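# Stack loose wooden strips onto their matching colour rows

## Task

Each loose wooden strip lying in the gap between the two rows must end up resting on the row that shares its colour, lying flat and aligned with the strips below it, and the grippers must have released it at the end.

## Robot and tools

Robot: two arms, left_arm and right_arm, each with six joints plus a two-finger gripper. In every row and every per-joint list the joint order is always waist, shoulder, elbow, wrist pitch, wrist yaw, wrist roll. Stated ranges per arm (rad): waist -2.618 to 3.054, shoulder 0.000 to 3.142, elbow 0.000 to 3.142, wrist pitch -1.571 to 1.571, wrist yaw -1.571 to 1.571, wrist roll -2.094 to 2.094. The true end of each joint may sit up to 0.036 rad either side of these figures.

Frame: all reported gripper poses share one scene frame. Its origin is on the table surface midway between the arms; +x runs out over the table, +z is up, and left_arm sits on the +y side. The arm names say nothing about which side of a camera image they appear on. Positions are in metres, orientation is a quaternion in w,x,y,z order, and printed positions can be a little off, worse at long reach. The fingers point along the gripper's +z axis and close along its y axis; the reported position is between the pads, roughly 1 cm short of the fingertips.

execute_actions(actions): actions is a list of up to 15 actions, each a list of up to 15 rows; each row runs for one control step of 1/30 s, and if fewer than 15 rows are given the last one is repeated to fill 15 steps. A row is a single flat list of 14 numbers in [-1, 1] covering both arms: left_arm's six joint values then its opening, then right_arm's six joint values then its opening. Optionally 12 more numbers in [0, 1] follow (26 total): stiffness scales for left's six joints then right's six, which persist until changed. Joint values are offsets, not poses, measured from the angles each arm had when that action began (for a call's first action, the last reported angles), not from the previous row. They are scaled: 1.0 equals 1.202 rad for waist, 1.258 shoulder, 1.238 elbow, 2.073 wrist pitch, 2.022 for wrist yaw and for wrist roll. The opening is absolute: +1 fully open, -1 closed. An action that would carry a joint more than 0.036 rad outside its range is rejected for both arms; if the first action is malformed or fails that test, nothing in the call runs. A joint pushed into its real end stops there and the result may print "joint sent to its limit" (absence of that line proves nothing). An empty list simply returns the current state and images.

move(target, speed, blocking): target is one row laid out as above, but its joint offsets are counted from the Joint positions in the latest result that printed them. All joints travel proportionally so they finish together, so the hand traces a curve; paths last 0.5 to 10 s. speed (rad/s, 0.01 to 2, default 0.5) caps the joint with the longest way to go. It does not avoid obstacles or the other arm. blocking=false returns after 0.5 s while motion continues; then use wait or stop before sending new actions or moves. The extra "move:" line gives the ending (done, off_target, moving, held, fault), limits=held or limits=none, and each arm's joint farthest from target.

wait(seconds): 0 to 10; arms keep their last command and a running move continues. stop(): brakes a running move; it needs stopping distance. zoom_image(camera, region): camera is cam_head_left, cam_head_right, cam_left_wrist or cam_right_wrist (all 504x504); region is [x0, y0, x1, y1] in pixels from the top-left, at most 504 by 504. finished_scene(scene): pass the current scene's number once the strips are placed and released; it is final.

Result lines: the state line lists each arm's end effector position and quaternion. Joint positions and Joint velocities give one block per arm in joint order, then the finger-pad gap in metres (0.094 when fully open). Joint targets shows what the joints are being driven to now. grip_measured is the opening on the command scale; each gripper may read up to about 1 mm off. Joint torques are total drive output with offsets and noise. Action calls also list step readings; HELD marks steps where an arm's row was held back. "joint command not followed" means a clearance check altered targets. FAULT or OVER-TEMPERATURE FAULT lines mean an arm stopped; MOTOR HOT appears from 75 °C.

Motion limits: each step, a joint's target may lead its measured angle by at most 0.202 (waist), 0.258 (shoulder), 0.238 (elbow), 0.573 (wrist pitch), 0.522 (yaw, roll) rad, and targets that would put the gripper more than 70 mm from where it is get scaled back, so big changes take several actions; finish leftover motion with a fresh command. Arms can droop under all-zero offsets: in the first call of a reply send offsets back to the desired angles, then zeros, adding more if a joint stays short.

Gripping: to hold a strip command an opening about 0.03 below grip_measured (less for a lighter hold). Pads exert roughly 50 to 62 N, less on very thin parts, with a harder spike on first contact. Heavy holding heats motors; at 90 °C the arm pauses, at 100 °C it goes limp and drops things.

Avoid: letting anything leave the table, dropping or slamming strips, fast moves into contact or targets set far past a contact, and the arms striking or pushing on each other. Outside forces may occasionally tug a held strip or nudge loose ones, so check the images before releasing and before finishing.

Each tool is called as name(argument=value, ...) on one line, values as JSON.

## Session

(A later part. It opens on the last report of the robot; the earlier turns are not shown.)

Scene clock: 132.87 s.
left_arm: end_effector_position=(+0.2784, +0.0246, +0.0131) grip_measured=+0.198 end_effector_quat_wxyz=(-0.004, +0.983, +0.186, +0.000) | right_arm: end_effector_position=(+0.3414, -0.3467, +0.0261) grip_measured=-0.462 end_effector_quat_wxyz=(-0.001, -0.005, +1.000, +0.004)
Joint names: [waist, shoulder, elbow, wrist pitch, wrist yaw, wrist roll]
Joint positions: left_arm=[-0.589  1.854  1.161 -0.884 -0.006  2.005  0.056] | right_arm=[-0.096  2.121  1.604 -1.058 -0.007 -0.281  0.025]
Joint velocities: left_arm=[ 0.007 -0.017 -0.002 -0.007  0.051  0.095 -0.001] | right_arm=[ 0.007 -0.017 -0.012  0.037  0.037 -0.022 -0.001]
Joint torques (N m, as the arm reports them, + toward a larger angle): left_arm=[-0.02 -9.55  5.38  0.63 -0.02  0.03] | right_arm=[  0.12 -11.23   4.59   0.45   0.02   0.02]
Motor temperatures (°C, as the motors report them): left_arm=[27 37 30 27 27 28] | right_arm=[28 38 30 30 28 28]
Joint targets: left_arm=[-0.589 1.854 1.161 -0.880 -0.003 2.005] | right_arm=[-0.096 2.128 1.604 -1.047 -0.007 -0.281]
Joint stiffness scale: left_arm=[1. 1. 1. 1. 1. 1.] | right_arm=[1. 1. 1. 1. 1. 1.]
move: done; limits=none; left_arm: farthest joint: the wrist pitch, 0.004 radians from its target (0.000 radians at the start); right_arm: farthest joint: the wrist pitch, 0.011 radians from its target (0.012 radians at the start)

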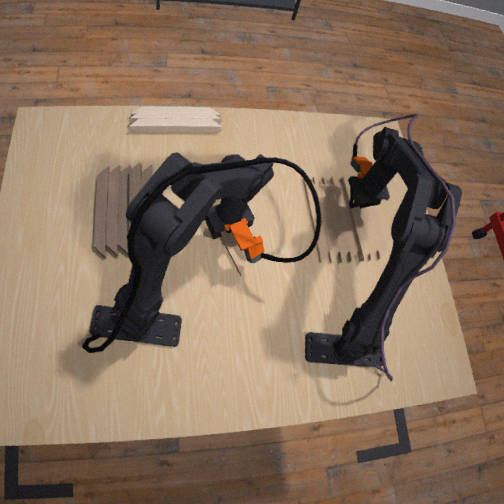

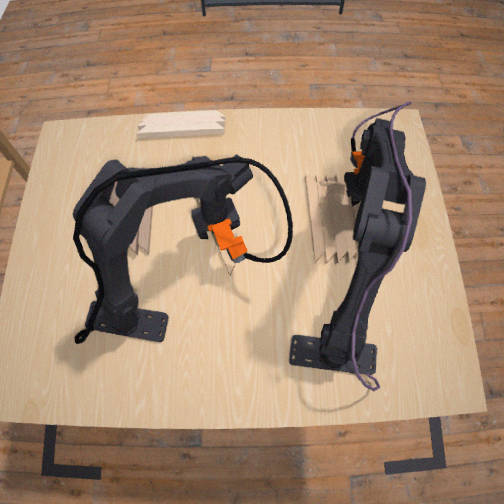

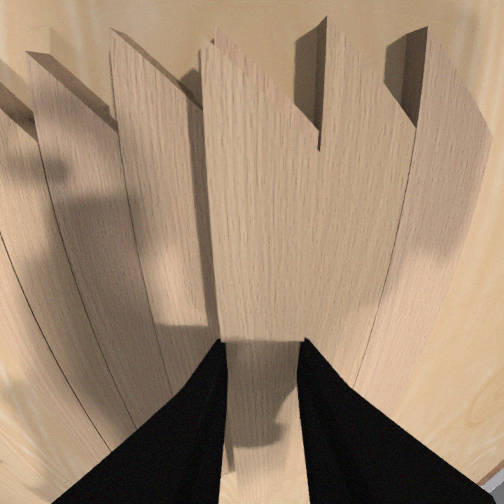

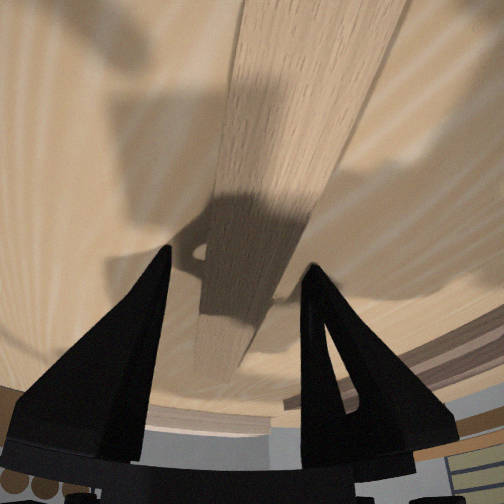

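move(target=[0,-0.15,0,-0.08,0,0,0.2, 0,0,0,0,0,0,0.1], speed=0.5)

move(target=[0.4,-0.05,0,-0.03,0,0,0.2, 0,-0.11,0,-0.06,0,0,0.2], speed=0.9)

move(target=[0.4,0,0,0,0,0,0.2, 0.777,0.108,0.124,0.01,0,0.297,0.2], speed=0.9)

Scene clock: 141.93 s.
left_arm: end_effector_position=(+0.2615, +0.0409, +0.0619) grip_measured=+0.198 end_effector_quat_wxyz=(+0.004, +0.983, +0.186, +0.006) | right_arm: end_effector_position=(+0.3414, -0.3467, +0.0261) grip_measured=+0.097 end_effector_quat_wxyz=(-0.001, -0.005, +1.000, +0.004)
Joint names: [waist, shoulder, elbow, wrist pitch, wrist yaw, wrist roll]
Joint positions: left_arm=[-0.589  1.684  1.161 -1.033 -0.006  2.005  0.056] | right_arm=[-0.096  2.121  1.604 -1.058 -0.007 -0.281  0.052]
Joint velocities: left_arm=[-0.007 -0.002  0.022  0.007 -0.037  0.066 -0.001] | right_arm=[-0.002  0.007 -0.032 -0.051 -0.022 -0.095 -0.001]
Joint torques (N m, as the arm reports them, + toward a larger angle): left_arm=[-0.05 -9.88  5.73  0.5  -0.03  0.02] | right_arm=[  0.04 -11.7    4.21   0.31  -0.02   0.01]
Motor temperatures (°C, as the motors report them): left_arm=[27 37 30 27 27 28] | right_arm=[28 38 30 30 28 28]
Joint targets: left_arm=[-0.589 1.666 1.161 -1.050 -0.006 2.005] | right_arm=[-0.096 2.121 1.604 -1.058 -0.007 -0.281]
Joint stiffness scale: left_arm=[1. 1. 1. 1. 1. 1.] | right_arm=[1. 1. 1. 1. 1. 1.]
move: done; limits=none; left_arm: farthest joint: the shoulder, 0.019 radians from its target (0.189 radians at the start); right_arm: farthest joint: the waist, 0.000 radians from its target (0.000 radians at the start)

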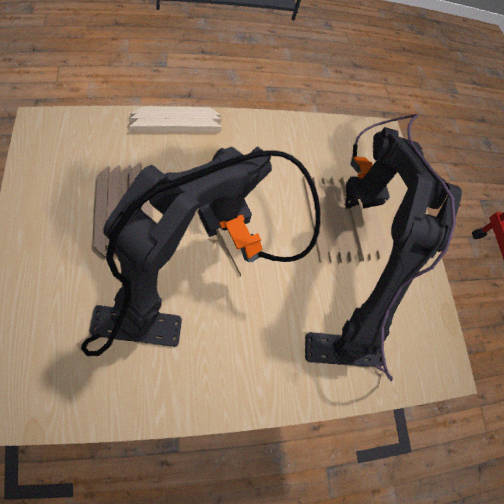

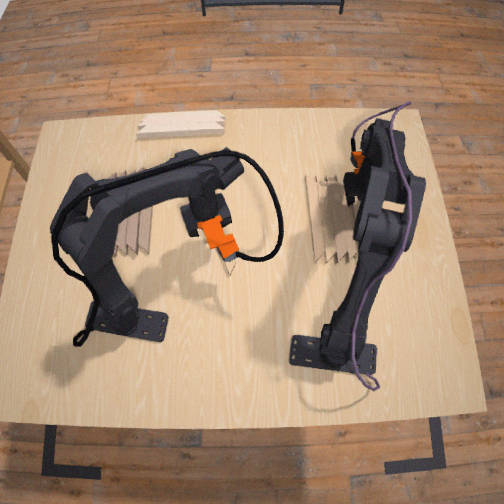

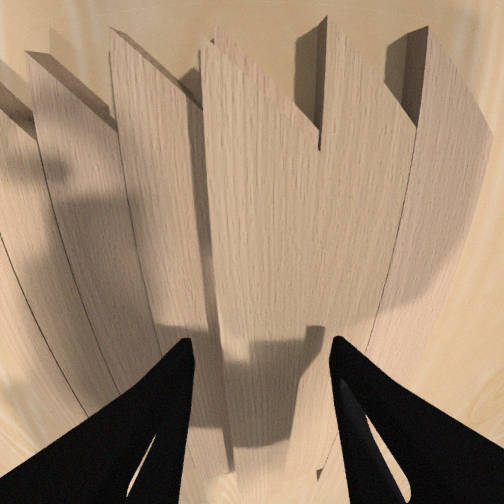

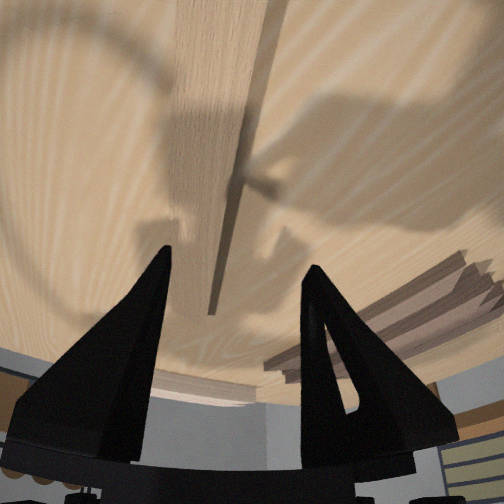

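Scene clock: 143.17 s.
left_arm: end_effector_position=(+0.3217, +0.1665, +0.0712) grip_measured=+0.198 end_effector_quat_wxyz=(-0.005, +0.911, +0.413, +0.006) | right_arm: end_effector_position=(+0.3221, -0.3413, +0.0709) grip_measured=+0.197 end_effector_quat_wxyz=(+0.002, -0.005, +1.000, +0.003)
Joint names: [waist, shoulder, elbow, wrist pitch, wrist yaw, wrist roll]
Joint positions: left_arm=[-0.111  1.65   1.161 -1.079 -0.014  2.005  0.056] | right_arm=[-0.096  2.     1.604 -1.173 -0.007 -0.281  0.056]
Joint velocities: left_arm=[-0.002  0.007 -0.002  0.007 -0.022  0.037 -0.001] | right_arm=[-0.022  0.007 -0.012  0.022  0.007 -0.051 -0.002]
Joint torques (N m, as the arm reports them, + toward a larger angle): left_arm=[  0.31 -10.37   5.74   0.48   0.02   0.03] | right_arm=[  0.03 -12.37   4.45   0.22   0.04   0.01]
Motor temperatures (°C, as the motors report them): left_arm=[27 37 30 27 27 28] | right_arm=[28 38 30 30 28 28]
Joint targets: left_arm=[-0.108 1.621 1.161 -1.095 -0.006 2.005] | right_arm=[-0.096 1.983 1.604 -1.183 -0.007 -0.281]
Joint stiffness scale: left_arm=[1. 1. 1. 1. 1. 1.] | right_arm=[1. 1. 1. 1. 1. 1.]
move: off_target (left_arm); limits=none; left_arm: farthest joint: the shoulder, 0.029 radians from its target (0.063 radians at the start); right_arm: farthest joint: the shoulder, 0.018 radians from its target (0.139 radians at the start)

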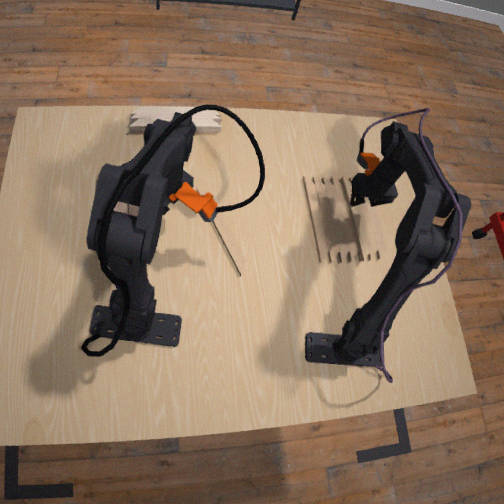

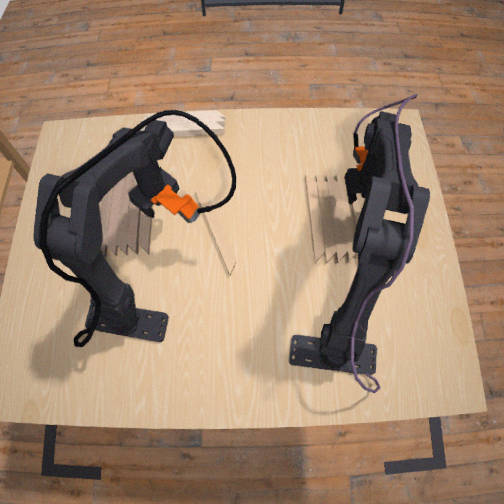

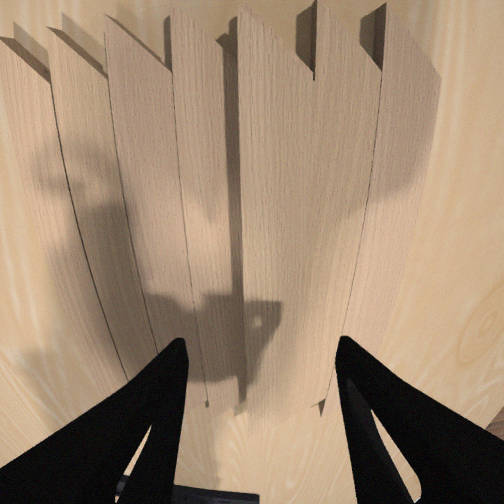

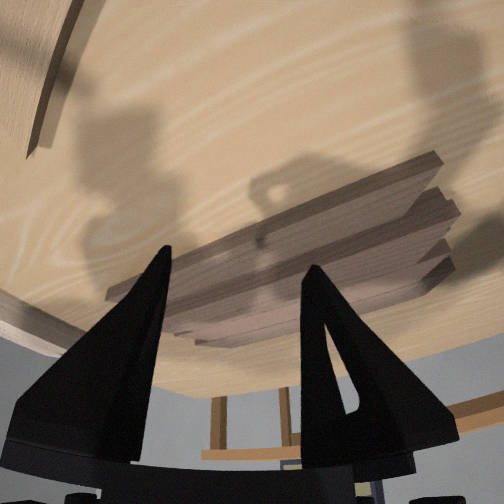

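Scene clock: 145.07 s.
left_arm: end_effector_position=(+0.3263, +0.3011, +0.0712) grip_measured=+0.199 end_effector_quat_wxyz=(-0.008, +0.788, +0.615, +0.005) | right_arm: end_effector_position=(+0.2754, +0.0139, +0.0493) grip_measured=+0.197 end_effector_quat_wxyz=(-0.002, -0.177, +0.984, +0.004)
Joint names: [waist, shoulder, elbow, wrist pitch, wrist yaw, wrist roll]
Joint positions: left_arm=[ 0.362  1.65   1.161 -1.079 -0.019  2.005  0.056] | right_arm=[ 0.844  2.135  1.72  -1.156 -0.009  0.313  0.056]
Joint velocities: left_arm=[-0.007  0.002  0.012  0.022 -0.095 -0.022  0.   ] | right_arm=[ 0.002  0.002  0.012  0.007 -0.022 -0.037  0.002]
Joint torques (N m, as the arm reports them, + toward a larger angle): left_arm=[ 0.68 -8.02  5.75  0.62 -0.01  0.02] | right_arm=[ -0.5  -11.98   7.14   0.34   0.03   0.03]
Motor temperatures (°C, as the motors report them): left_arm=[27 37 30 27 27 28] | right_arm=[28 38 30 30 28 28]
Joint targets: left_arm=[0.370 1.650 1.161 -1.079 -0.014 2.005] | right_arm=[0.838 2.136 1.757 -1.152 -0.007 0.319]
Joint stiffness scale: left_arm=[1. 1. 1. 1. 1. 1.] | right_arm=[1. 1. 1. 1. 1. 1.]
move: off_target (right_arm); limits=none; left_arm: farthest joint: the waist, 0.008 radians from its target (0.481 radians at the start); right_arm: farthest joint: the elbow, 0.038 radians from its target (0.154 radians at the start)

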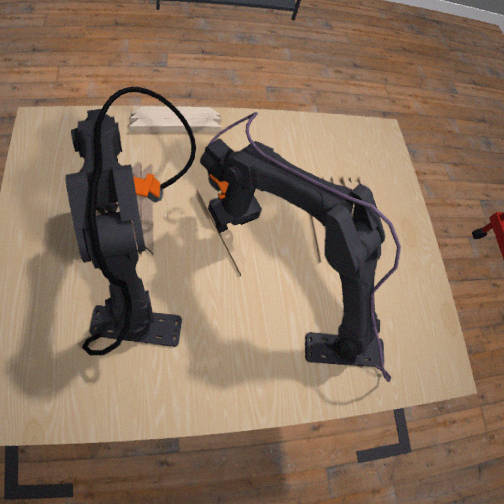

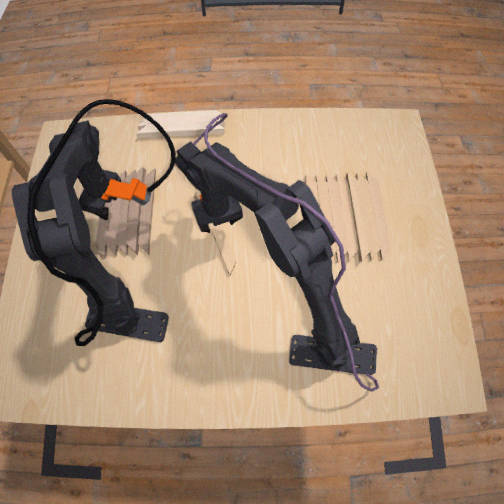

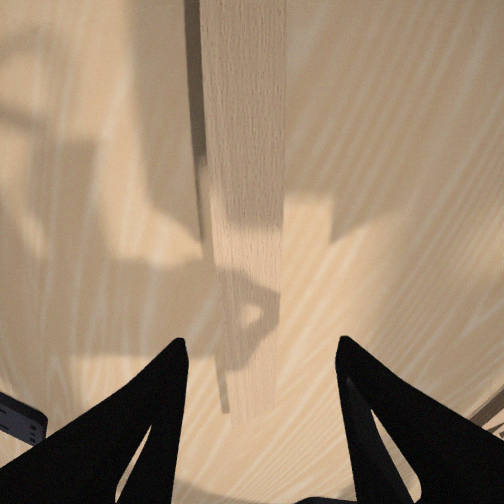

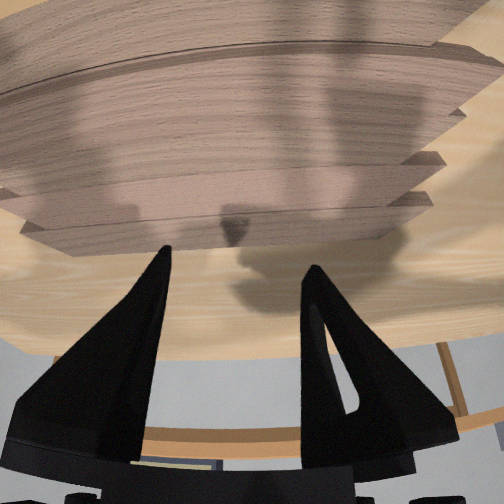

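execute_actions(actions=[])

Scene clock: 159.93 s.
left_arm: end_effector_position=(+0.3263, +0.3011, +0.0712) grip_measured=+0.199 end_effector_quat_wxyz=(-0.008, +0.788, +0.615, +0.005) | right_arm: end_effector_position=(+0.2754, +0.0139, +0.0493) grip_measured=+0.197 end_effector_quat_wxyz=(-0.002, -0.177, +0.984, +0.004)
Joint names: [waist, shoulder, elbow, wrist pitch, wrist yaw, wrist roll]
Joint positions: left_arm=[ 0.362  1.65   1.161 -1.079 -0.019  2.005  0.056] | right_arm=[ 0.844  2.135  1.72  -1.156 -0.009  0.314  0.056]
Joint velocities: left_arm=[ 0.002 -0.012  0.002  0.037  0.007 -0.066 -0.001] | right_arm=[-0.017 -0.002 -0.007 -0.037  0.022 -0.095 -0.   ]
Joint torques (N m, as the arm reports them, + toward a larger angle): left_arm=[ 0.66 -8.02  5.78  0.63  0.    0.02] | right_arm=[ -0.63 -11.77   7.03   0.37   0.03   0.02]
Motor temperatures (°C, as the motors report them): left_arm=[27 36 30 27 27 28] | right_arm=[28 39 31 30 28 28]
Joint targets: left_arm=[0.370 1.650 1.161 -1.079 -0.014 2.005] | right_arm=[0.838 2.136 1.757 -1.152 -0.007 0.320]
Joint stiffness scale: left_arm=[1. 1. 1. 1. 1. 1.] | right_arm=[1. 1. 1. 1. 1. 1.]

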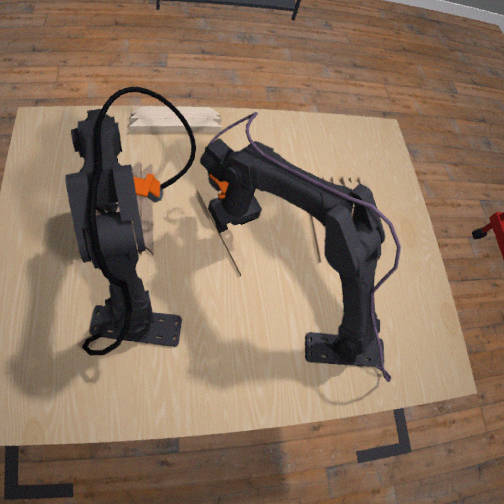

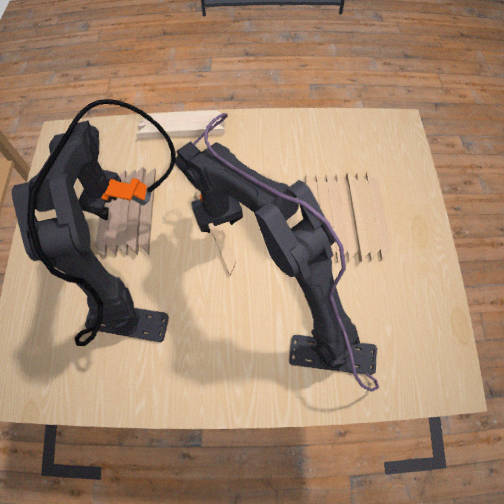

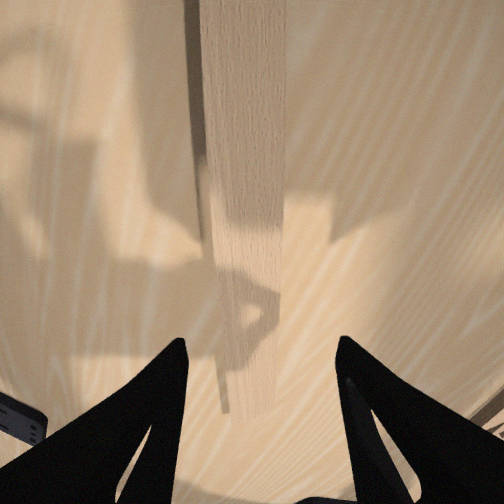

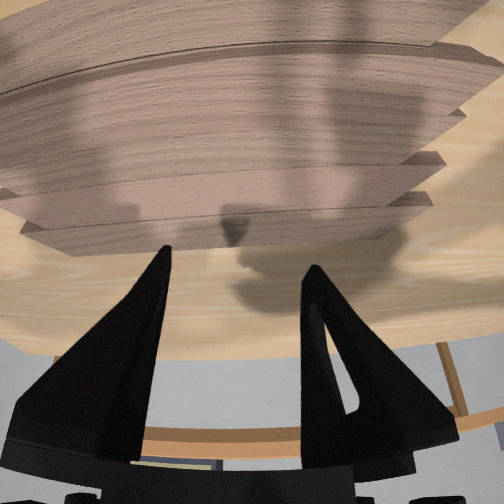

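move(target=[0,0,0,0,0,0,0.2, 0,0.074,0.029,0.049,0,0,0.2], speed=0.3)

Scene clock: 163.40 s.
left_arm: end_effector_position=(+0.3263, +0.3011, +0.0712) grip_measured=+0.199 end_effector_quat_wxyz=(-0.008, +0.788, +0.615, +0.005) | right_arm: end_effector_position=(+0.2863, +0.0225, +0.0094) grip_measured=+0.197 end_effector_quat_wxyz=(-0.006, -0.177, +0.984, +0.002)
Joint names: [waist, shoulder, elbow, wrist pitch, wrist yaw, wrist roll]
Joint positions: left_arm=[ 0.362  1.65   1.161 -1.079 -0.019  2.005  0.056] | right_arm=[ 0.844  2.235  1.72  -1.063 -0.009  0.314  0.056]
Joint velocities: left_arm=[-0.002  0.007 -0.007  0.007  0.037 -0.007 -0.001] | right_arm=[ 0.002  0.002  0.002  0.007 -0.007 -0.007 -0.   ]
Joint torques (N m, as the arm reports them, + toward a larger angle): left_arm=[-0.03 -7.96  5.78  0.63 -0.04  0.03] | right_arm=[  0.04 -13.13   6.7    0.39   0.01  -0.03]
Motor temperatures (°C, as the motors report them): left_arm=[27 36 30 27 27 28] | right_arm=[28 39 31 30 28 28]
Joint targets: left_arm=[0.362 1.650 1.161 -1.079 -0.019 2.005] | right_arm=[0.844 2.228 1.756 -1.054 -0.009 0.314]
Joint stiffness scale: left_arm=[1. 1. 1. 1. 1. 1.] | right_arm=[1. 1. 1. 1. 1. 1.]
move: off_target (right_arm); limits=none; left_arm: farthest joint: the waist, 0.000 radians from its target (0.000 radians at the start); right_arm: farthest joint: the elbow, 0.036 radians from its target (0.036 radians at the start)

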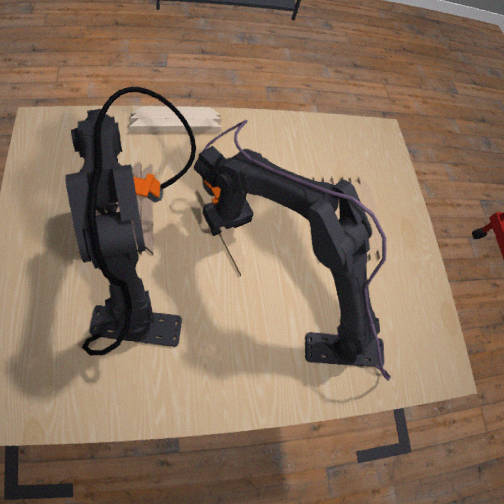

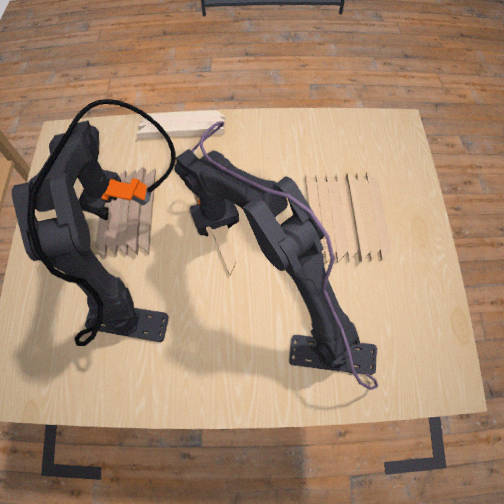

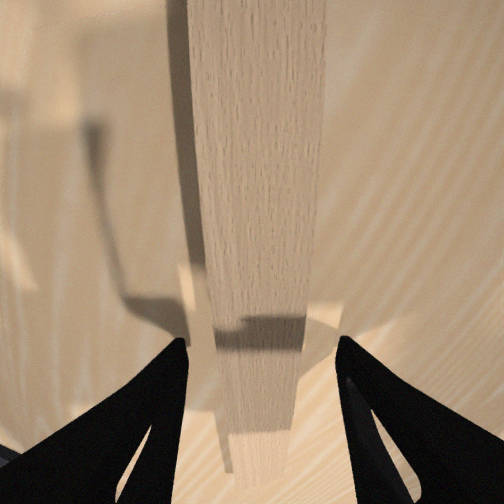

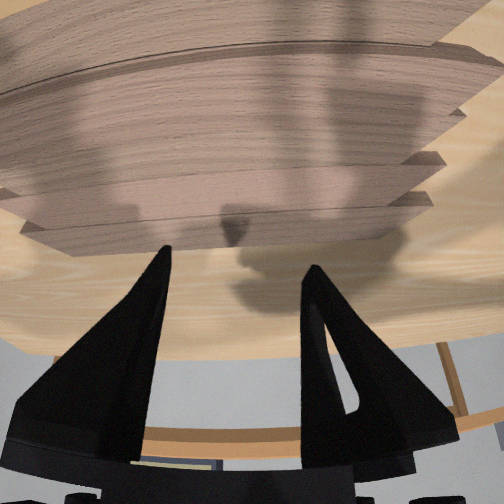

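move(target=[0,0,0,0,0,0,0.2, 0,-0.026,0.029,0.0,0,0,0.2], speed=0.2)

Scene clock: 166.23 s.
left_arm: end_effector_position=(+0.3263, +0.3011, +0.0712) grip_measured=+0.199 end_effector_quat_wxyz=(-0.008, +0.788, +0.615, +0.005) | right_arm: end_effector_position=(+0.2864, +0.0226, +0.0094) grip_measured=+0.197 end_effector_quat_wxyz=(-0.006, -0.177, +0.984, +0.002)
Joint names: [waist, shoulder, elbow, wrist pitch, wrist yaw, wrist roll]
Joint positions: left_arm=[ 0.362  1.65   1.161 -1.079 -0.019  2.005  0.056] | right_arm=[ 0.844  2.235  1.72  -1.063 -0.009  0.314  0.056]
Joint velocities: left_arm=[ 0.002 -0.012  0.017  0.022 -0.007  0.037  0.001] | right_arm=[-0.007  0.012 -0.002  0.051  0.022  0.037 -0.001]
Joint torques (N m, as the arm reports them, + toward a larger angle): left_arm=[-0.05 -7.97  5.77  0.62 -0.05  0.03] | right_arm=[ -0.02 -15.23   6.78   0.32   0.    -0.02]
Motor temperatures (°C, as the motors report them): left_arm=[27 36 30 27 27 28] | right_arm=[28 40 31 30 28 28]
Joint targets: left_arm=[0.362 1.650 1.161 -1.079 -0.019 2.005] | right_arm=[0.844 2.203 1.756 -1.063 -0.009 0.314]
Joint stiffness scale: left_arm=[1. 1. 1. 1. 1. 1.] | right_arm=[1. 1. 1. 1. 1. 1.]
move: off_target (right_arm); limits=none; left_arm: farthest joint: the waist, 0.000 radians from its target (0.000 radians at the start); right_arm: farthest joint: the elbow, 0.036 radians from its target (0.036 radians at the start)

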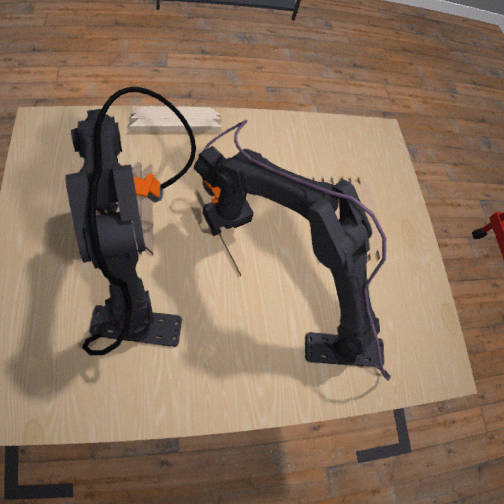

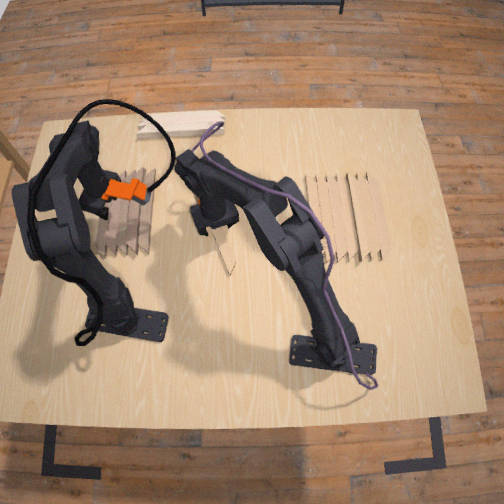

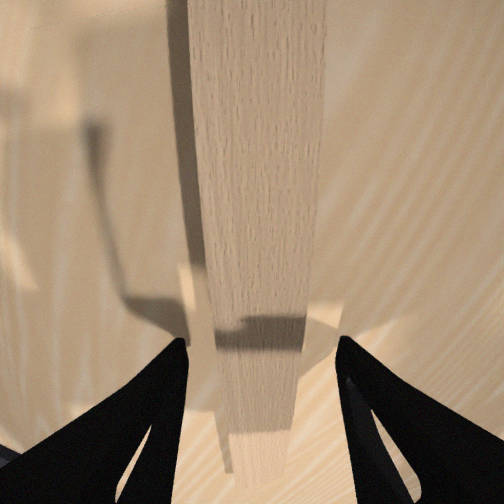

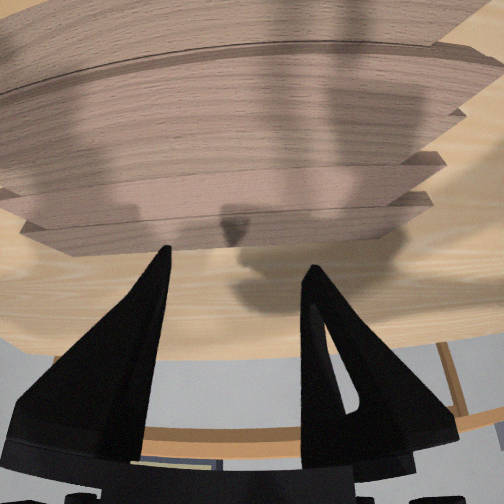

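move(target=[0,0,0,0,0,0,0.2, 0,-0.035,0.029,0.0,0,0,0.2], speed=0.2)

Scene clock: 168.87 s.
left_arm: end_effector_position=(+0.3263, +0.3011, +0.0712) grip_measured=+0.199 end_effector_quat_wxyz=(-0.008, +0.788, +0.615, +0.005) | right_arm: end_effector_position=(+0.2882, +0.0240, +0.0183) grip_measured=+0.197 end_effector_quat_wxyz=(+0.004, -0.177, +0.984, +0.007)
Joint names: [waist, shoulder, elbow, wrist pitch, wrist yaw, wrist roll]
Joint positions: left_arm=[ 0.362  1.65   1.161 -1.079 -0.019  2.005  0.056] | right_arm=[ 0.844  2.213  1.72  -1.063 -0.009  0.314  0.056]
Joint velocities: left_arm=[ 0.007 -0.012  0.002 -0.037  0.066 -0.022 -0.001] | right_arm=[-0.002  0.007 -0.002  0.037 -0.022  0.081  0.001]
Joint torques (N m, as the arm reports them, + toward a larger angle): left_arm=[-0.06 -8.02  5.8   0.63 -0.06  0.03] | right_arm=[  0.07 -14.45   6.88   0.35   0.01  -0.01]
Motor temperatures (°C, as the motors report them): left_arm=[27 36 30 27 27 28] | right_arm=[28 40 31 30 28 28]
Joint targets: left_arm=[0.362 1.650 1.161 -1.079 -0.019 2.005] | right_arm=[0.844 2.191 1.756 -1.063 -0.009 0.314]
Joint stiffness scale: left_arm=[1. 1. 1. 1. 1. 1.] | right_arm=[1. 1. 1. 1. 1. 1.]
move: off_target (right_arm); limits=none; left_arm: farthest joint: the waist, 0.000 radians from its target (0.000 radians at the start); right_arm: farthest joint: the elbow, 0.036 radians from its target (0.036 radians at the start)

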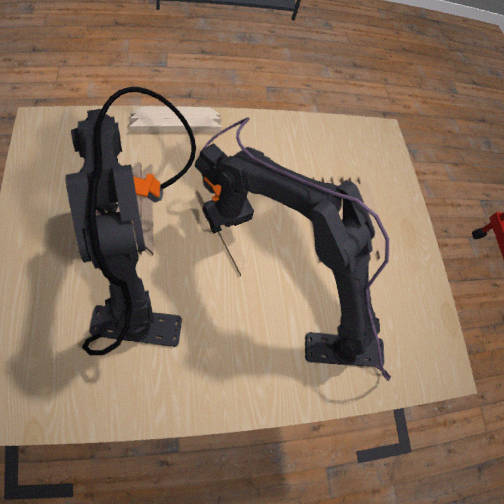

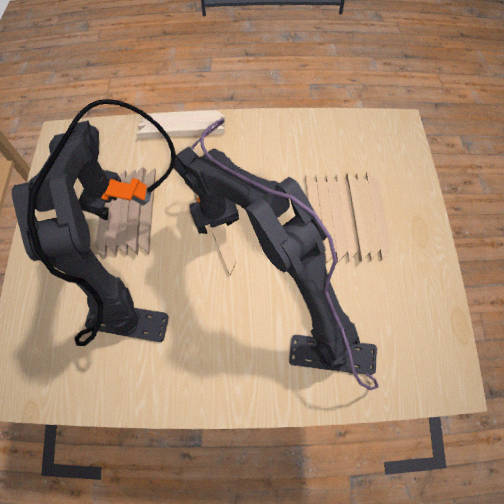

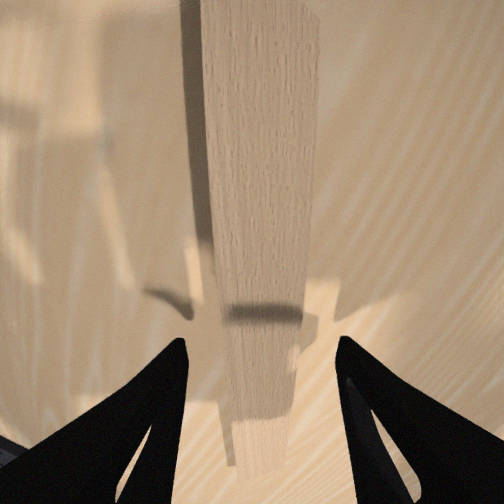

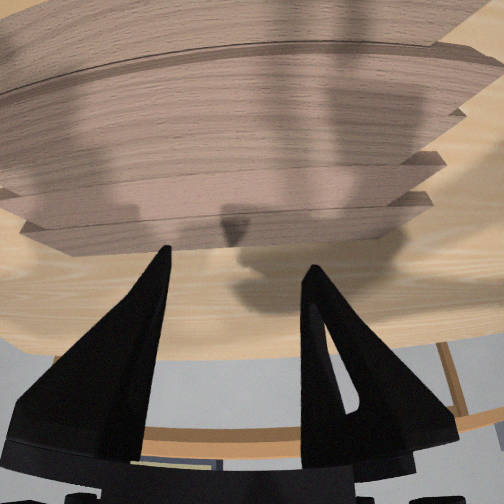

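Want 2.226.

move(target=[0,0,0,0,0,0,0.2, 0,0.006,0.029,0.0,0,0,0.2], speed=0.2)

Scene clock: 171.47 s.
left_arm: end_effector_position=(+0.3263, +0.3011, +0.0712) grip_measured=+0.199 end_effector_quat_wxyz=(-0.008, +0.788, +0.615, +0.005) | right_arm: end_effector_position=(+0.2882, +0.0240, +0.0183) grip_measured=+0.197 end_effector_quat_wxyz=(+0.004, -0.177, +0.984, +0.007)
Joint names: [waist, shoulder, elbow, wrist pitch, wrist yaw, wrist roll]
Joint positions: left_arm=[ 0.362  1.65   1.161 -1.079 -0.019  2.005  0.056] | right_arm=[ 0.844  2.213  1.72  -1.063 -0.009  0.314  0.056]
Joint velocities: left_arm=[-0.012 -0.012 -0.012  0.022 -0.022 -0.037  0.   ] | right_arm=[-0.022  0.002  0.017 -0.022 -0.081 -0.007  0.   ]
Joint torques (N m, as the arm reports them, + toward a larger angle): left_arm=[-0.04 -7.97  5.76  0.62 -0.05  0.02] | right_arm=[  0.08 -12.01   6.79   0.36   0.    -0.02]
Motor temperatures (°C, as the motors report them): left_arm=[27 36 30 27 27 28] | right_arm=[28 40 31 30 28 28]
Joint targets: left_arm=[0.362 1.650 1.161 -1.079 -0.019 2.005] | right_arm=[0.844 2.221 1.756 -1.063 -0.009 0.314]
Joint stiffness scale: left_arm=[1. 1. 1. 1. 1. 1.] | right_arm=[1. 1. 1. 1. 1. 1.]
move: off_target (right_arm); limits=none; left_arm: farthest joint: the waist, 0.000 radians from its target (0.000 radians at the start); right_arm: farthest joint: the elbow, 0.036 radians from its target (0.036 radians at the start)

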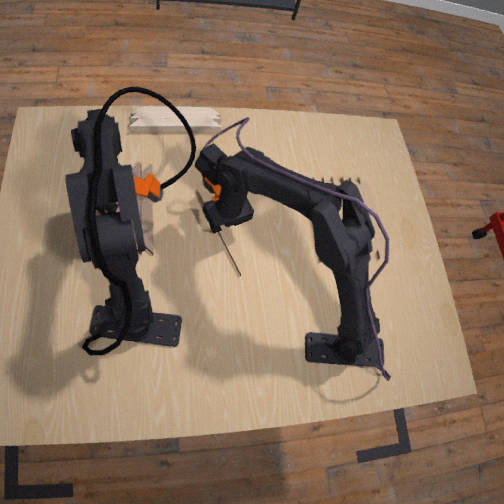

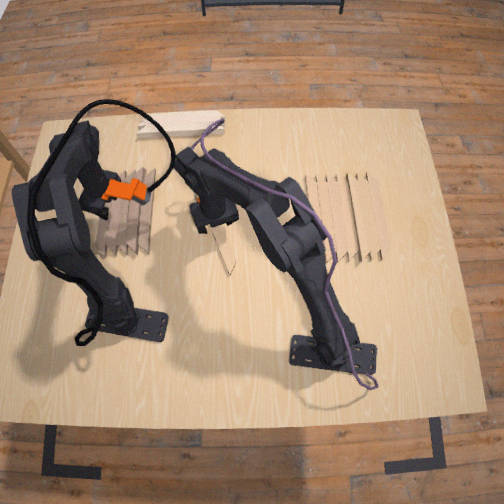

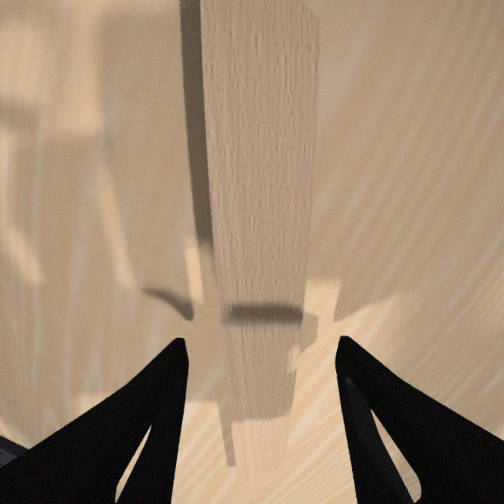

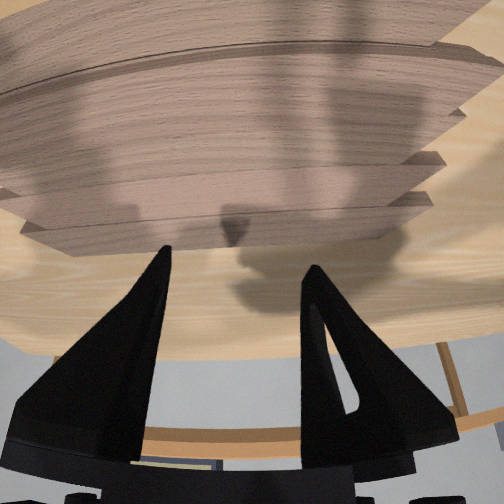

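execute_actions(actions=[[[0,0,0,0,0,0,0.2,0,0.016,0.029,0,0,0,0.2],[0,0,0,0,0,0,0.2,0,0.016,0.029,0,0,0,0.2],[0,0,0,0,0,0,0.2,0,0.016,0.029,0,0,0,0.2],[0,0,0,0,0,0,0.2,0,0.005,0.029,0,0,0,0.2]]])

Scene clock: 175.03 s.
left_arm: end_effector_position=(+0.3263, +0.3011, +0.0712) grip_measured=+0.199 end_effector_quat_wxyz=(-0.008, +0.788, +0.615, +0.005) | right_arm: end_effector_position=(+0.2873, +0.0233, +0.0139) grip_measured=+0.197 end_effector_quat_wxyz=(-0.001, -0.177, +0.984, +0.005)
Joint names: [waist, shoulder, elbow, wrist pitch, wrist yaw, wrist roll]
Joint positions: left_arm=[ 0.362  1.65   1.161 -1.079 -0.019  2.005  0.056] | right_arm=[ 0.844  2.224  1.72  -1.063 -0.009  0.314  0.056]
Joint velocities: left_arm=[ 0.017 -0.017 -0.007 -0.037  0.007 -0.022 -0.001] | right_arm=[ 0.007  0.022 -0.007  0.007  0.022 -0.037 -0.001]
Joint torques (N m, as the arm reports them, + toward a larger angle): left_arm=[-0.01 -8.02  5.79  0.62 -0.04  0.03] | right_arm=[ -0.01 -13.     7.02   0.36   0.02   0.01]
Motor temperatures (°C, as the motors report them): left_arm=[27 36 30 27 27 28] | right_arm=[28 40 31 30 28 28]
Joint targets: left_arm=[0.362 1.650 1.161 -1.079 -0.019 2.005] | right_arm=[0.844 2.219 1.756 -1.063 -0.009 0.314]
Joint stiffness scale: left_arm=[1. 1. 1. 1. 1. 1.] | right_arm=[1. 1. 1. 1. 1. 1.]
Step readings (joint positions):
0: left_arm=[0.362 1.650 1.161 -1.079 -0.019 2.005] | right_arm=[0.844 2.213 1.720 -1.063 -0.009 0.314]
1: left_arm=[0.362 1.650 1.161 -1.079 -0.019 2.005] | right_arm=[0.844 2.214 1.720 -1.063 -0.009 0.314]
2: left_arm=[0.362 1.650 1.161 -1.079 -0.019 2.005] | right_arm=[0.844 2.216 1.720 -1.063 -0.009 0.314]
4: left_arm=[0.362 1.650 1.161 -1.079 -0.019 2.005] | right_arm=[0.844 2.222 1.720 -1.063 -0.009 0.314]
8: left_arm=[0.362 1.650 1.161 -1.079 -0.019 2.005] | right_arm=[0.844 2.224 1.720 -1.063 -0.009 0.314]
15: Joint positions above

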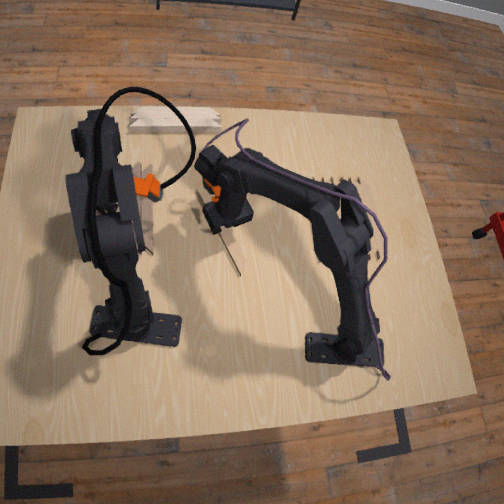

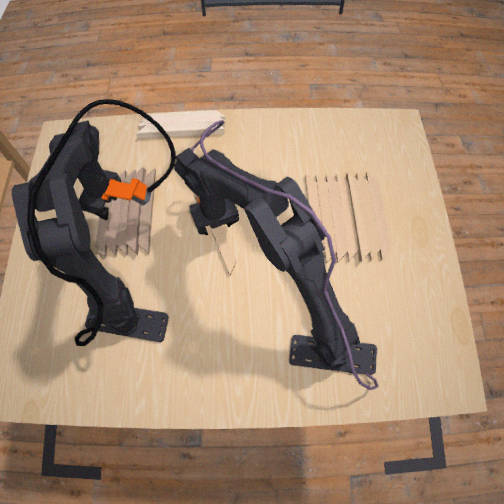

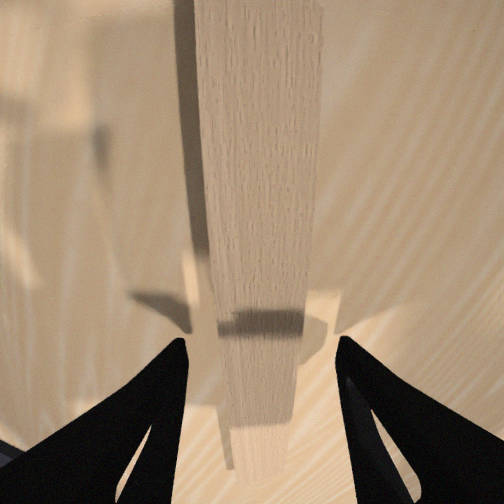

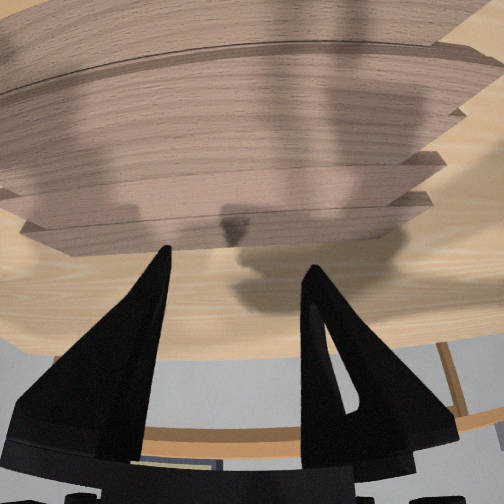

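move(target=[0,0,0,0,0,0,0.2, 0,-0.004,0.029,0.0,0,0,-0.5])

move(target=[0,0,0,0,0,0,0.2, 0,-0.115,0.029,-0.062,0,0,-0.5], speed=0.3)

Scene clock: 178.37 s.
left_arm: end_effector_position=(+0.3263, +0.3011, +0.0712) grip_measured=+0.199 end_effector_quat_wxyz=(-0.008, +0.788, +0.615, +0.005) | right_arm: end_effector_position=(+0.2873, +0.0234, +0.0139) grip_measured=-0.463 end_effector_quat_wxyz=(-0.001, -0.177, +0.984, +0.005)
Joint names: [waist, shoulder, elbow, wrist pitch, wrist yaw, wrist roll]
Joint positions: left_arm=[ 0.362  1.65   1.161 -1.079 -0.019  2.005  0.056] | right_arm=[ 0.844  2.224  1.72  -1.063 -0.01   0.314  0.025]
Joint velocities: left_arm=[ 0.002 -0.007  0.002 -0.022 -0.022  0.022 -0.001] | right_arm=[-0.002 -0.007  0.007 -0.022 -0.051  0.037 -0.001]
Joint torques (N m, as the arm reports them, + toward a larger angle): left_arm=[-0.02 -8.02  5.77  0.62 -0.05  0.02] | right_arm=[  0.01 -12.94   6.81   0.33   0.03  -0.01]
Motor temperatures (°C, as the motors report them): left_arm=[27 36 30 27 27 28] | right_arm=[28 40 31 30 28 28]
Joint targets: left_arm=[0.362 1.650 1.161 -1.079 -0.019 2.005] | right_arm=[0.844 2.219 1.756 -1.063 -0.009 0.314]
Joint stiffness scale: left_arm=[1. 1. 1. 1. 1. 1.] | right_arm=[1. 1. 1. 1. 1. 1.]
move: off_target (right_arm); limits=none; left_arm: farthest joint: the waist, 0.000 radians from its target (0.000 radians at the start); right_arm: farthest joint: the elbow, 0.036 radians from its target (0.036 radians at the start)

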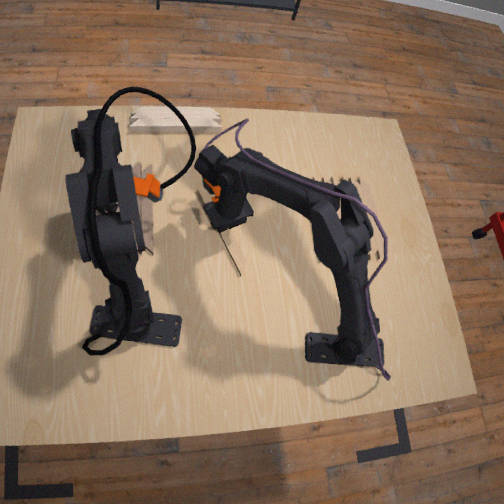

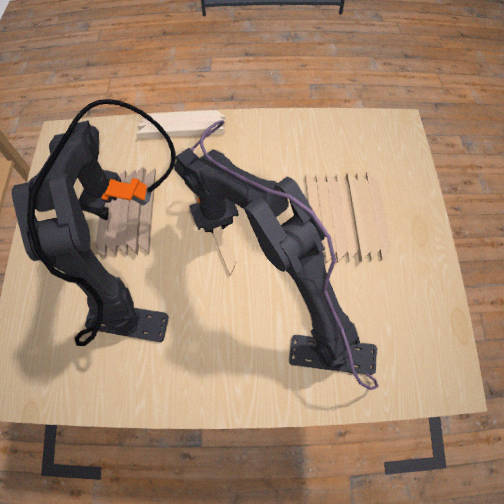

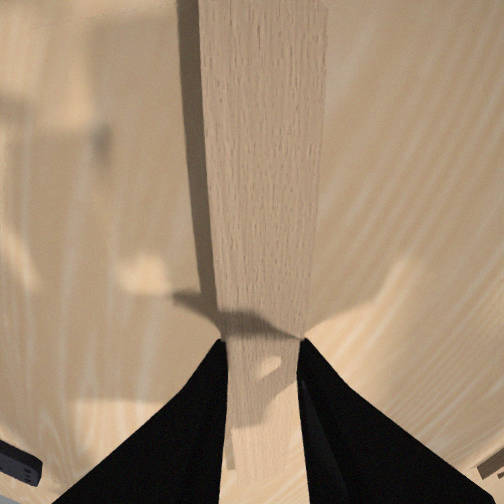

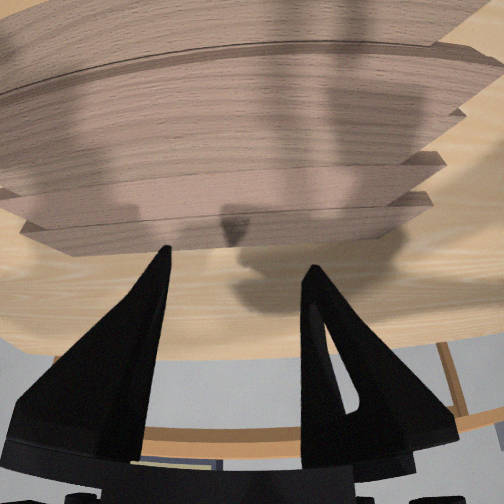

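Scene clock: 179.50 s.
left_arm: end_effector_position=(+0.3263, +0.3011, +0.0712) grip_measured=+0.199 end_effector_quat_wxyz=(-0.008, +0.788, +0.615, +0.005) | right_arm: end_effector_position=(+0.2721, +0.0114, +0.0649) grip_measured=-0.463 end_effector_quat_wxyz=(+0.004, -0.177, +0.984, +0.007)
Joint names: [waist, shoulder, elbow, wrist pitch, wrist yaw, wrist roll]
Joint positions: left_arm=[ 0.362  1.65   1.161 -1.079 -0.019  2.005  0.056] | right_arm=[ 0.844  2.095  1.72  -1.182 -0.01   0.314  0.025]
Joint velocities: left_arm=[-0.012  0.017 -0.017 -0.022  0.051 -0.066 -0.   ] | right_arm=[-0.002 -0.002 -0.002  0.095 -0.081 -0.022 -0.001]
Joint torques (N m, as the arm reports them, + toward a larger angle): left_arm=[-0.02 -8.02  5.75  0.62 -0.05  0.03] | right_arm=[  0.17 -13.01   6.9    0.24   0.06  -0.03]
Motor temperatures (°C, as the motors report them): left_arm=[27 36 30 27 27 28] | right_arm=[28 41 31 30 28 28]
Joint targets: left_arm=[0.362 1.650 1.161 -1.079 -0.019 2.005] | right_arm=[0.844 2.080 1.756 -1.192 -0.010 0.314]
Joint stiffness scale: left_arm=[1. 1. 1. 1. 1. 1.] | right_arm=[1. 1. 1. 1. 1. 1.]
move: off_target (right_arm); limits=none; left_arm: farthest joint: the waist, 0.000 radians from its target (0.000 radians at the start); right_arm: farthest joint: the elbow, 0.036 radians from its target (0.036 radians at the start)

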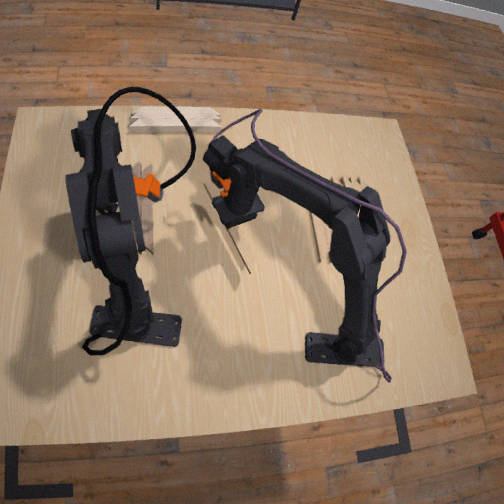

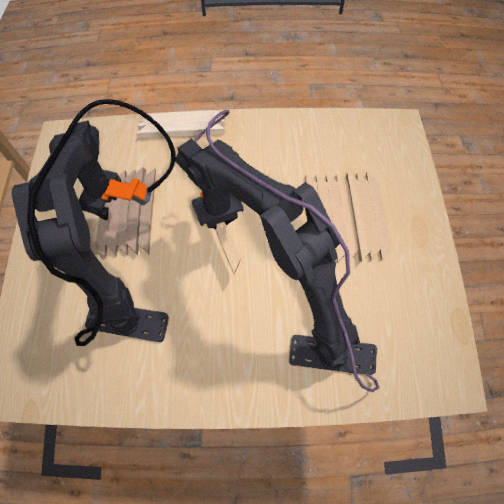

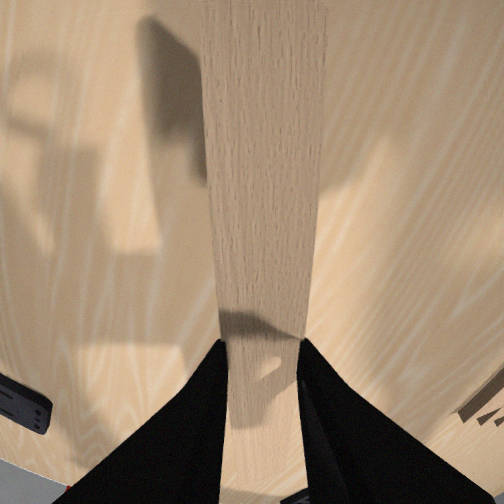

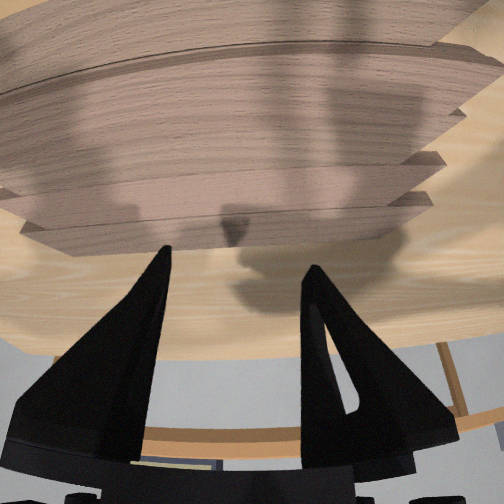

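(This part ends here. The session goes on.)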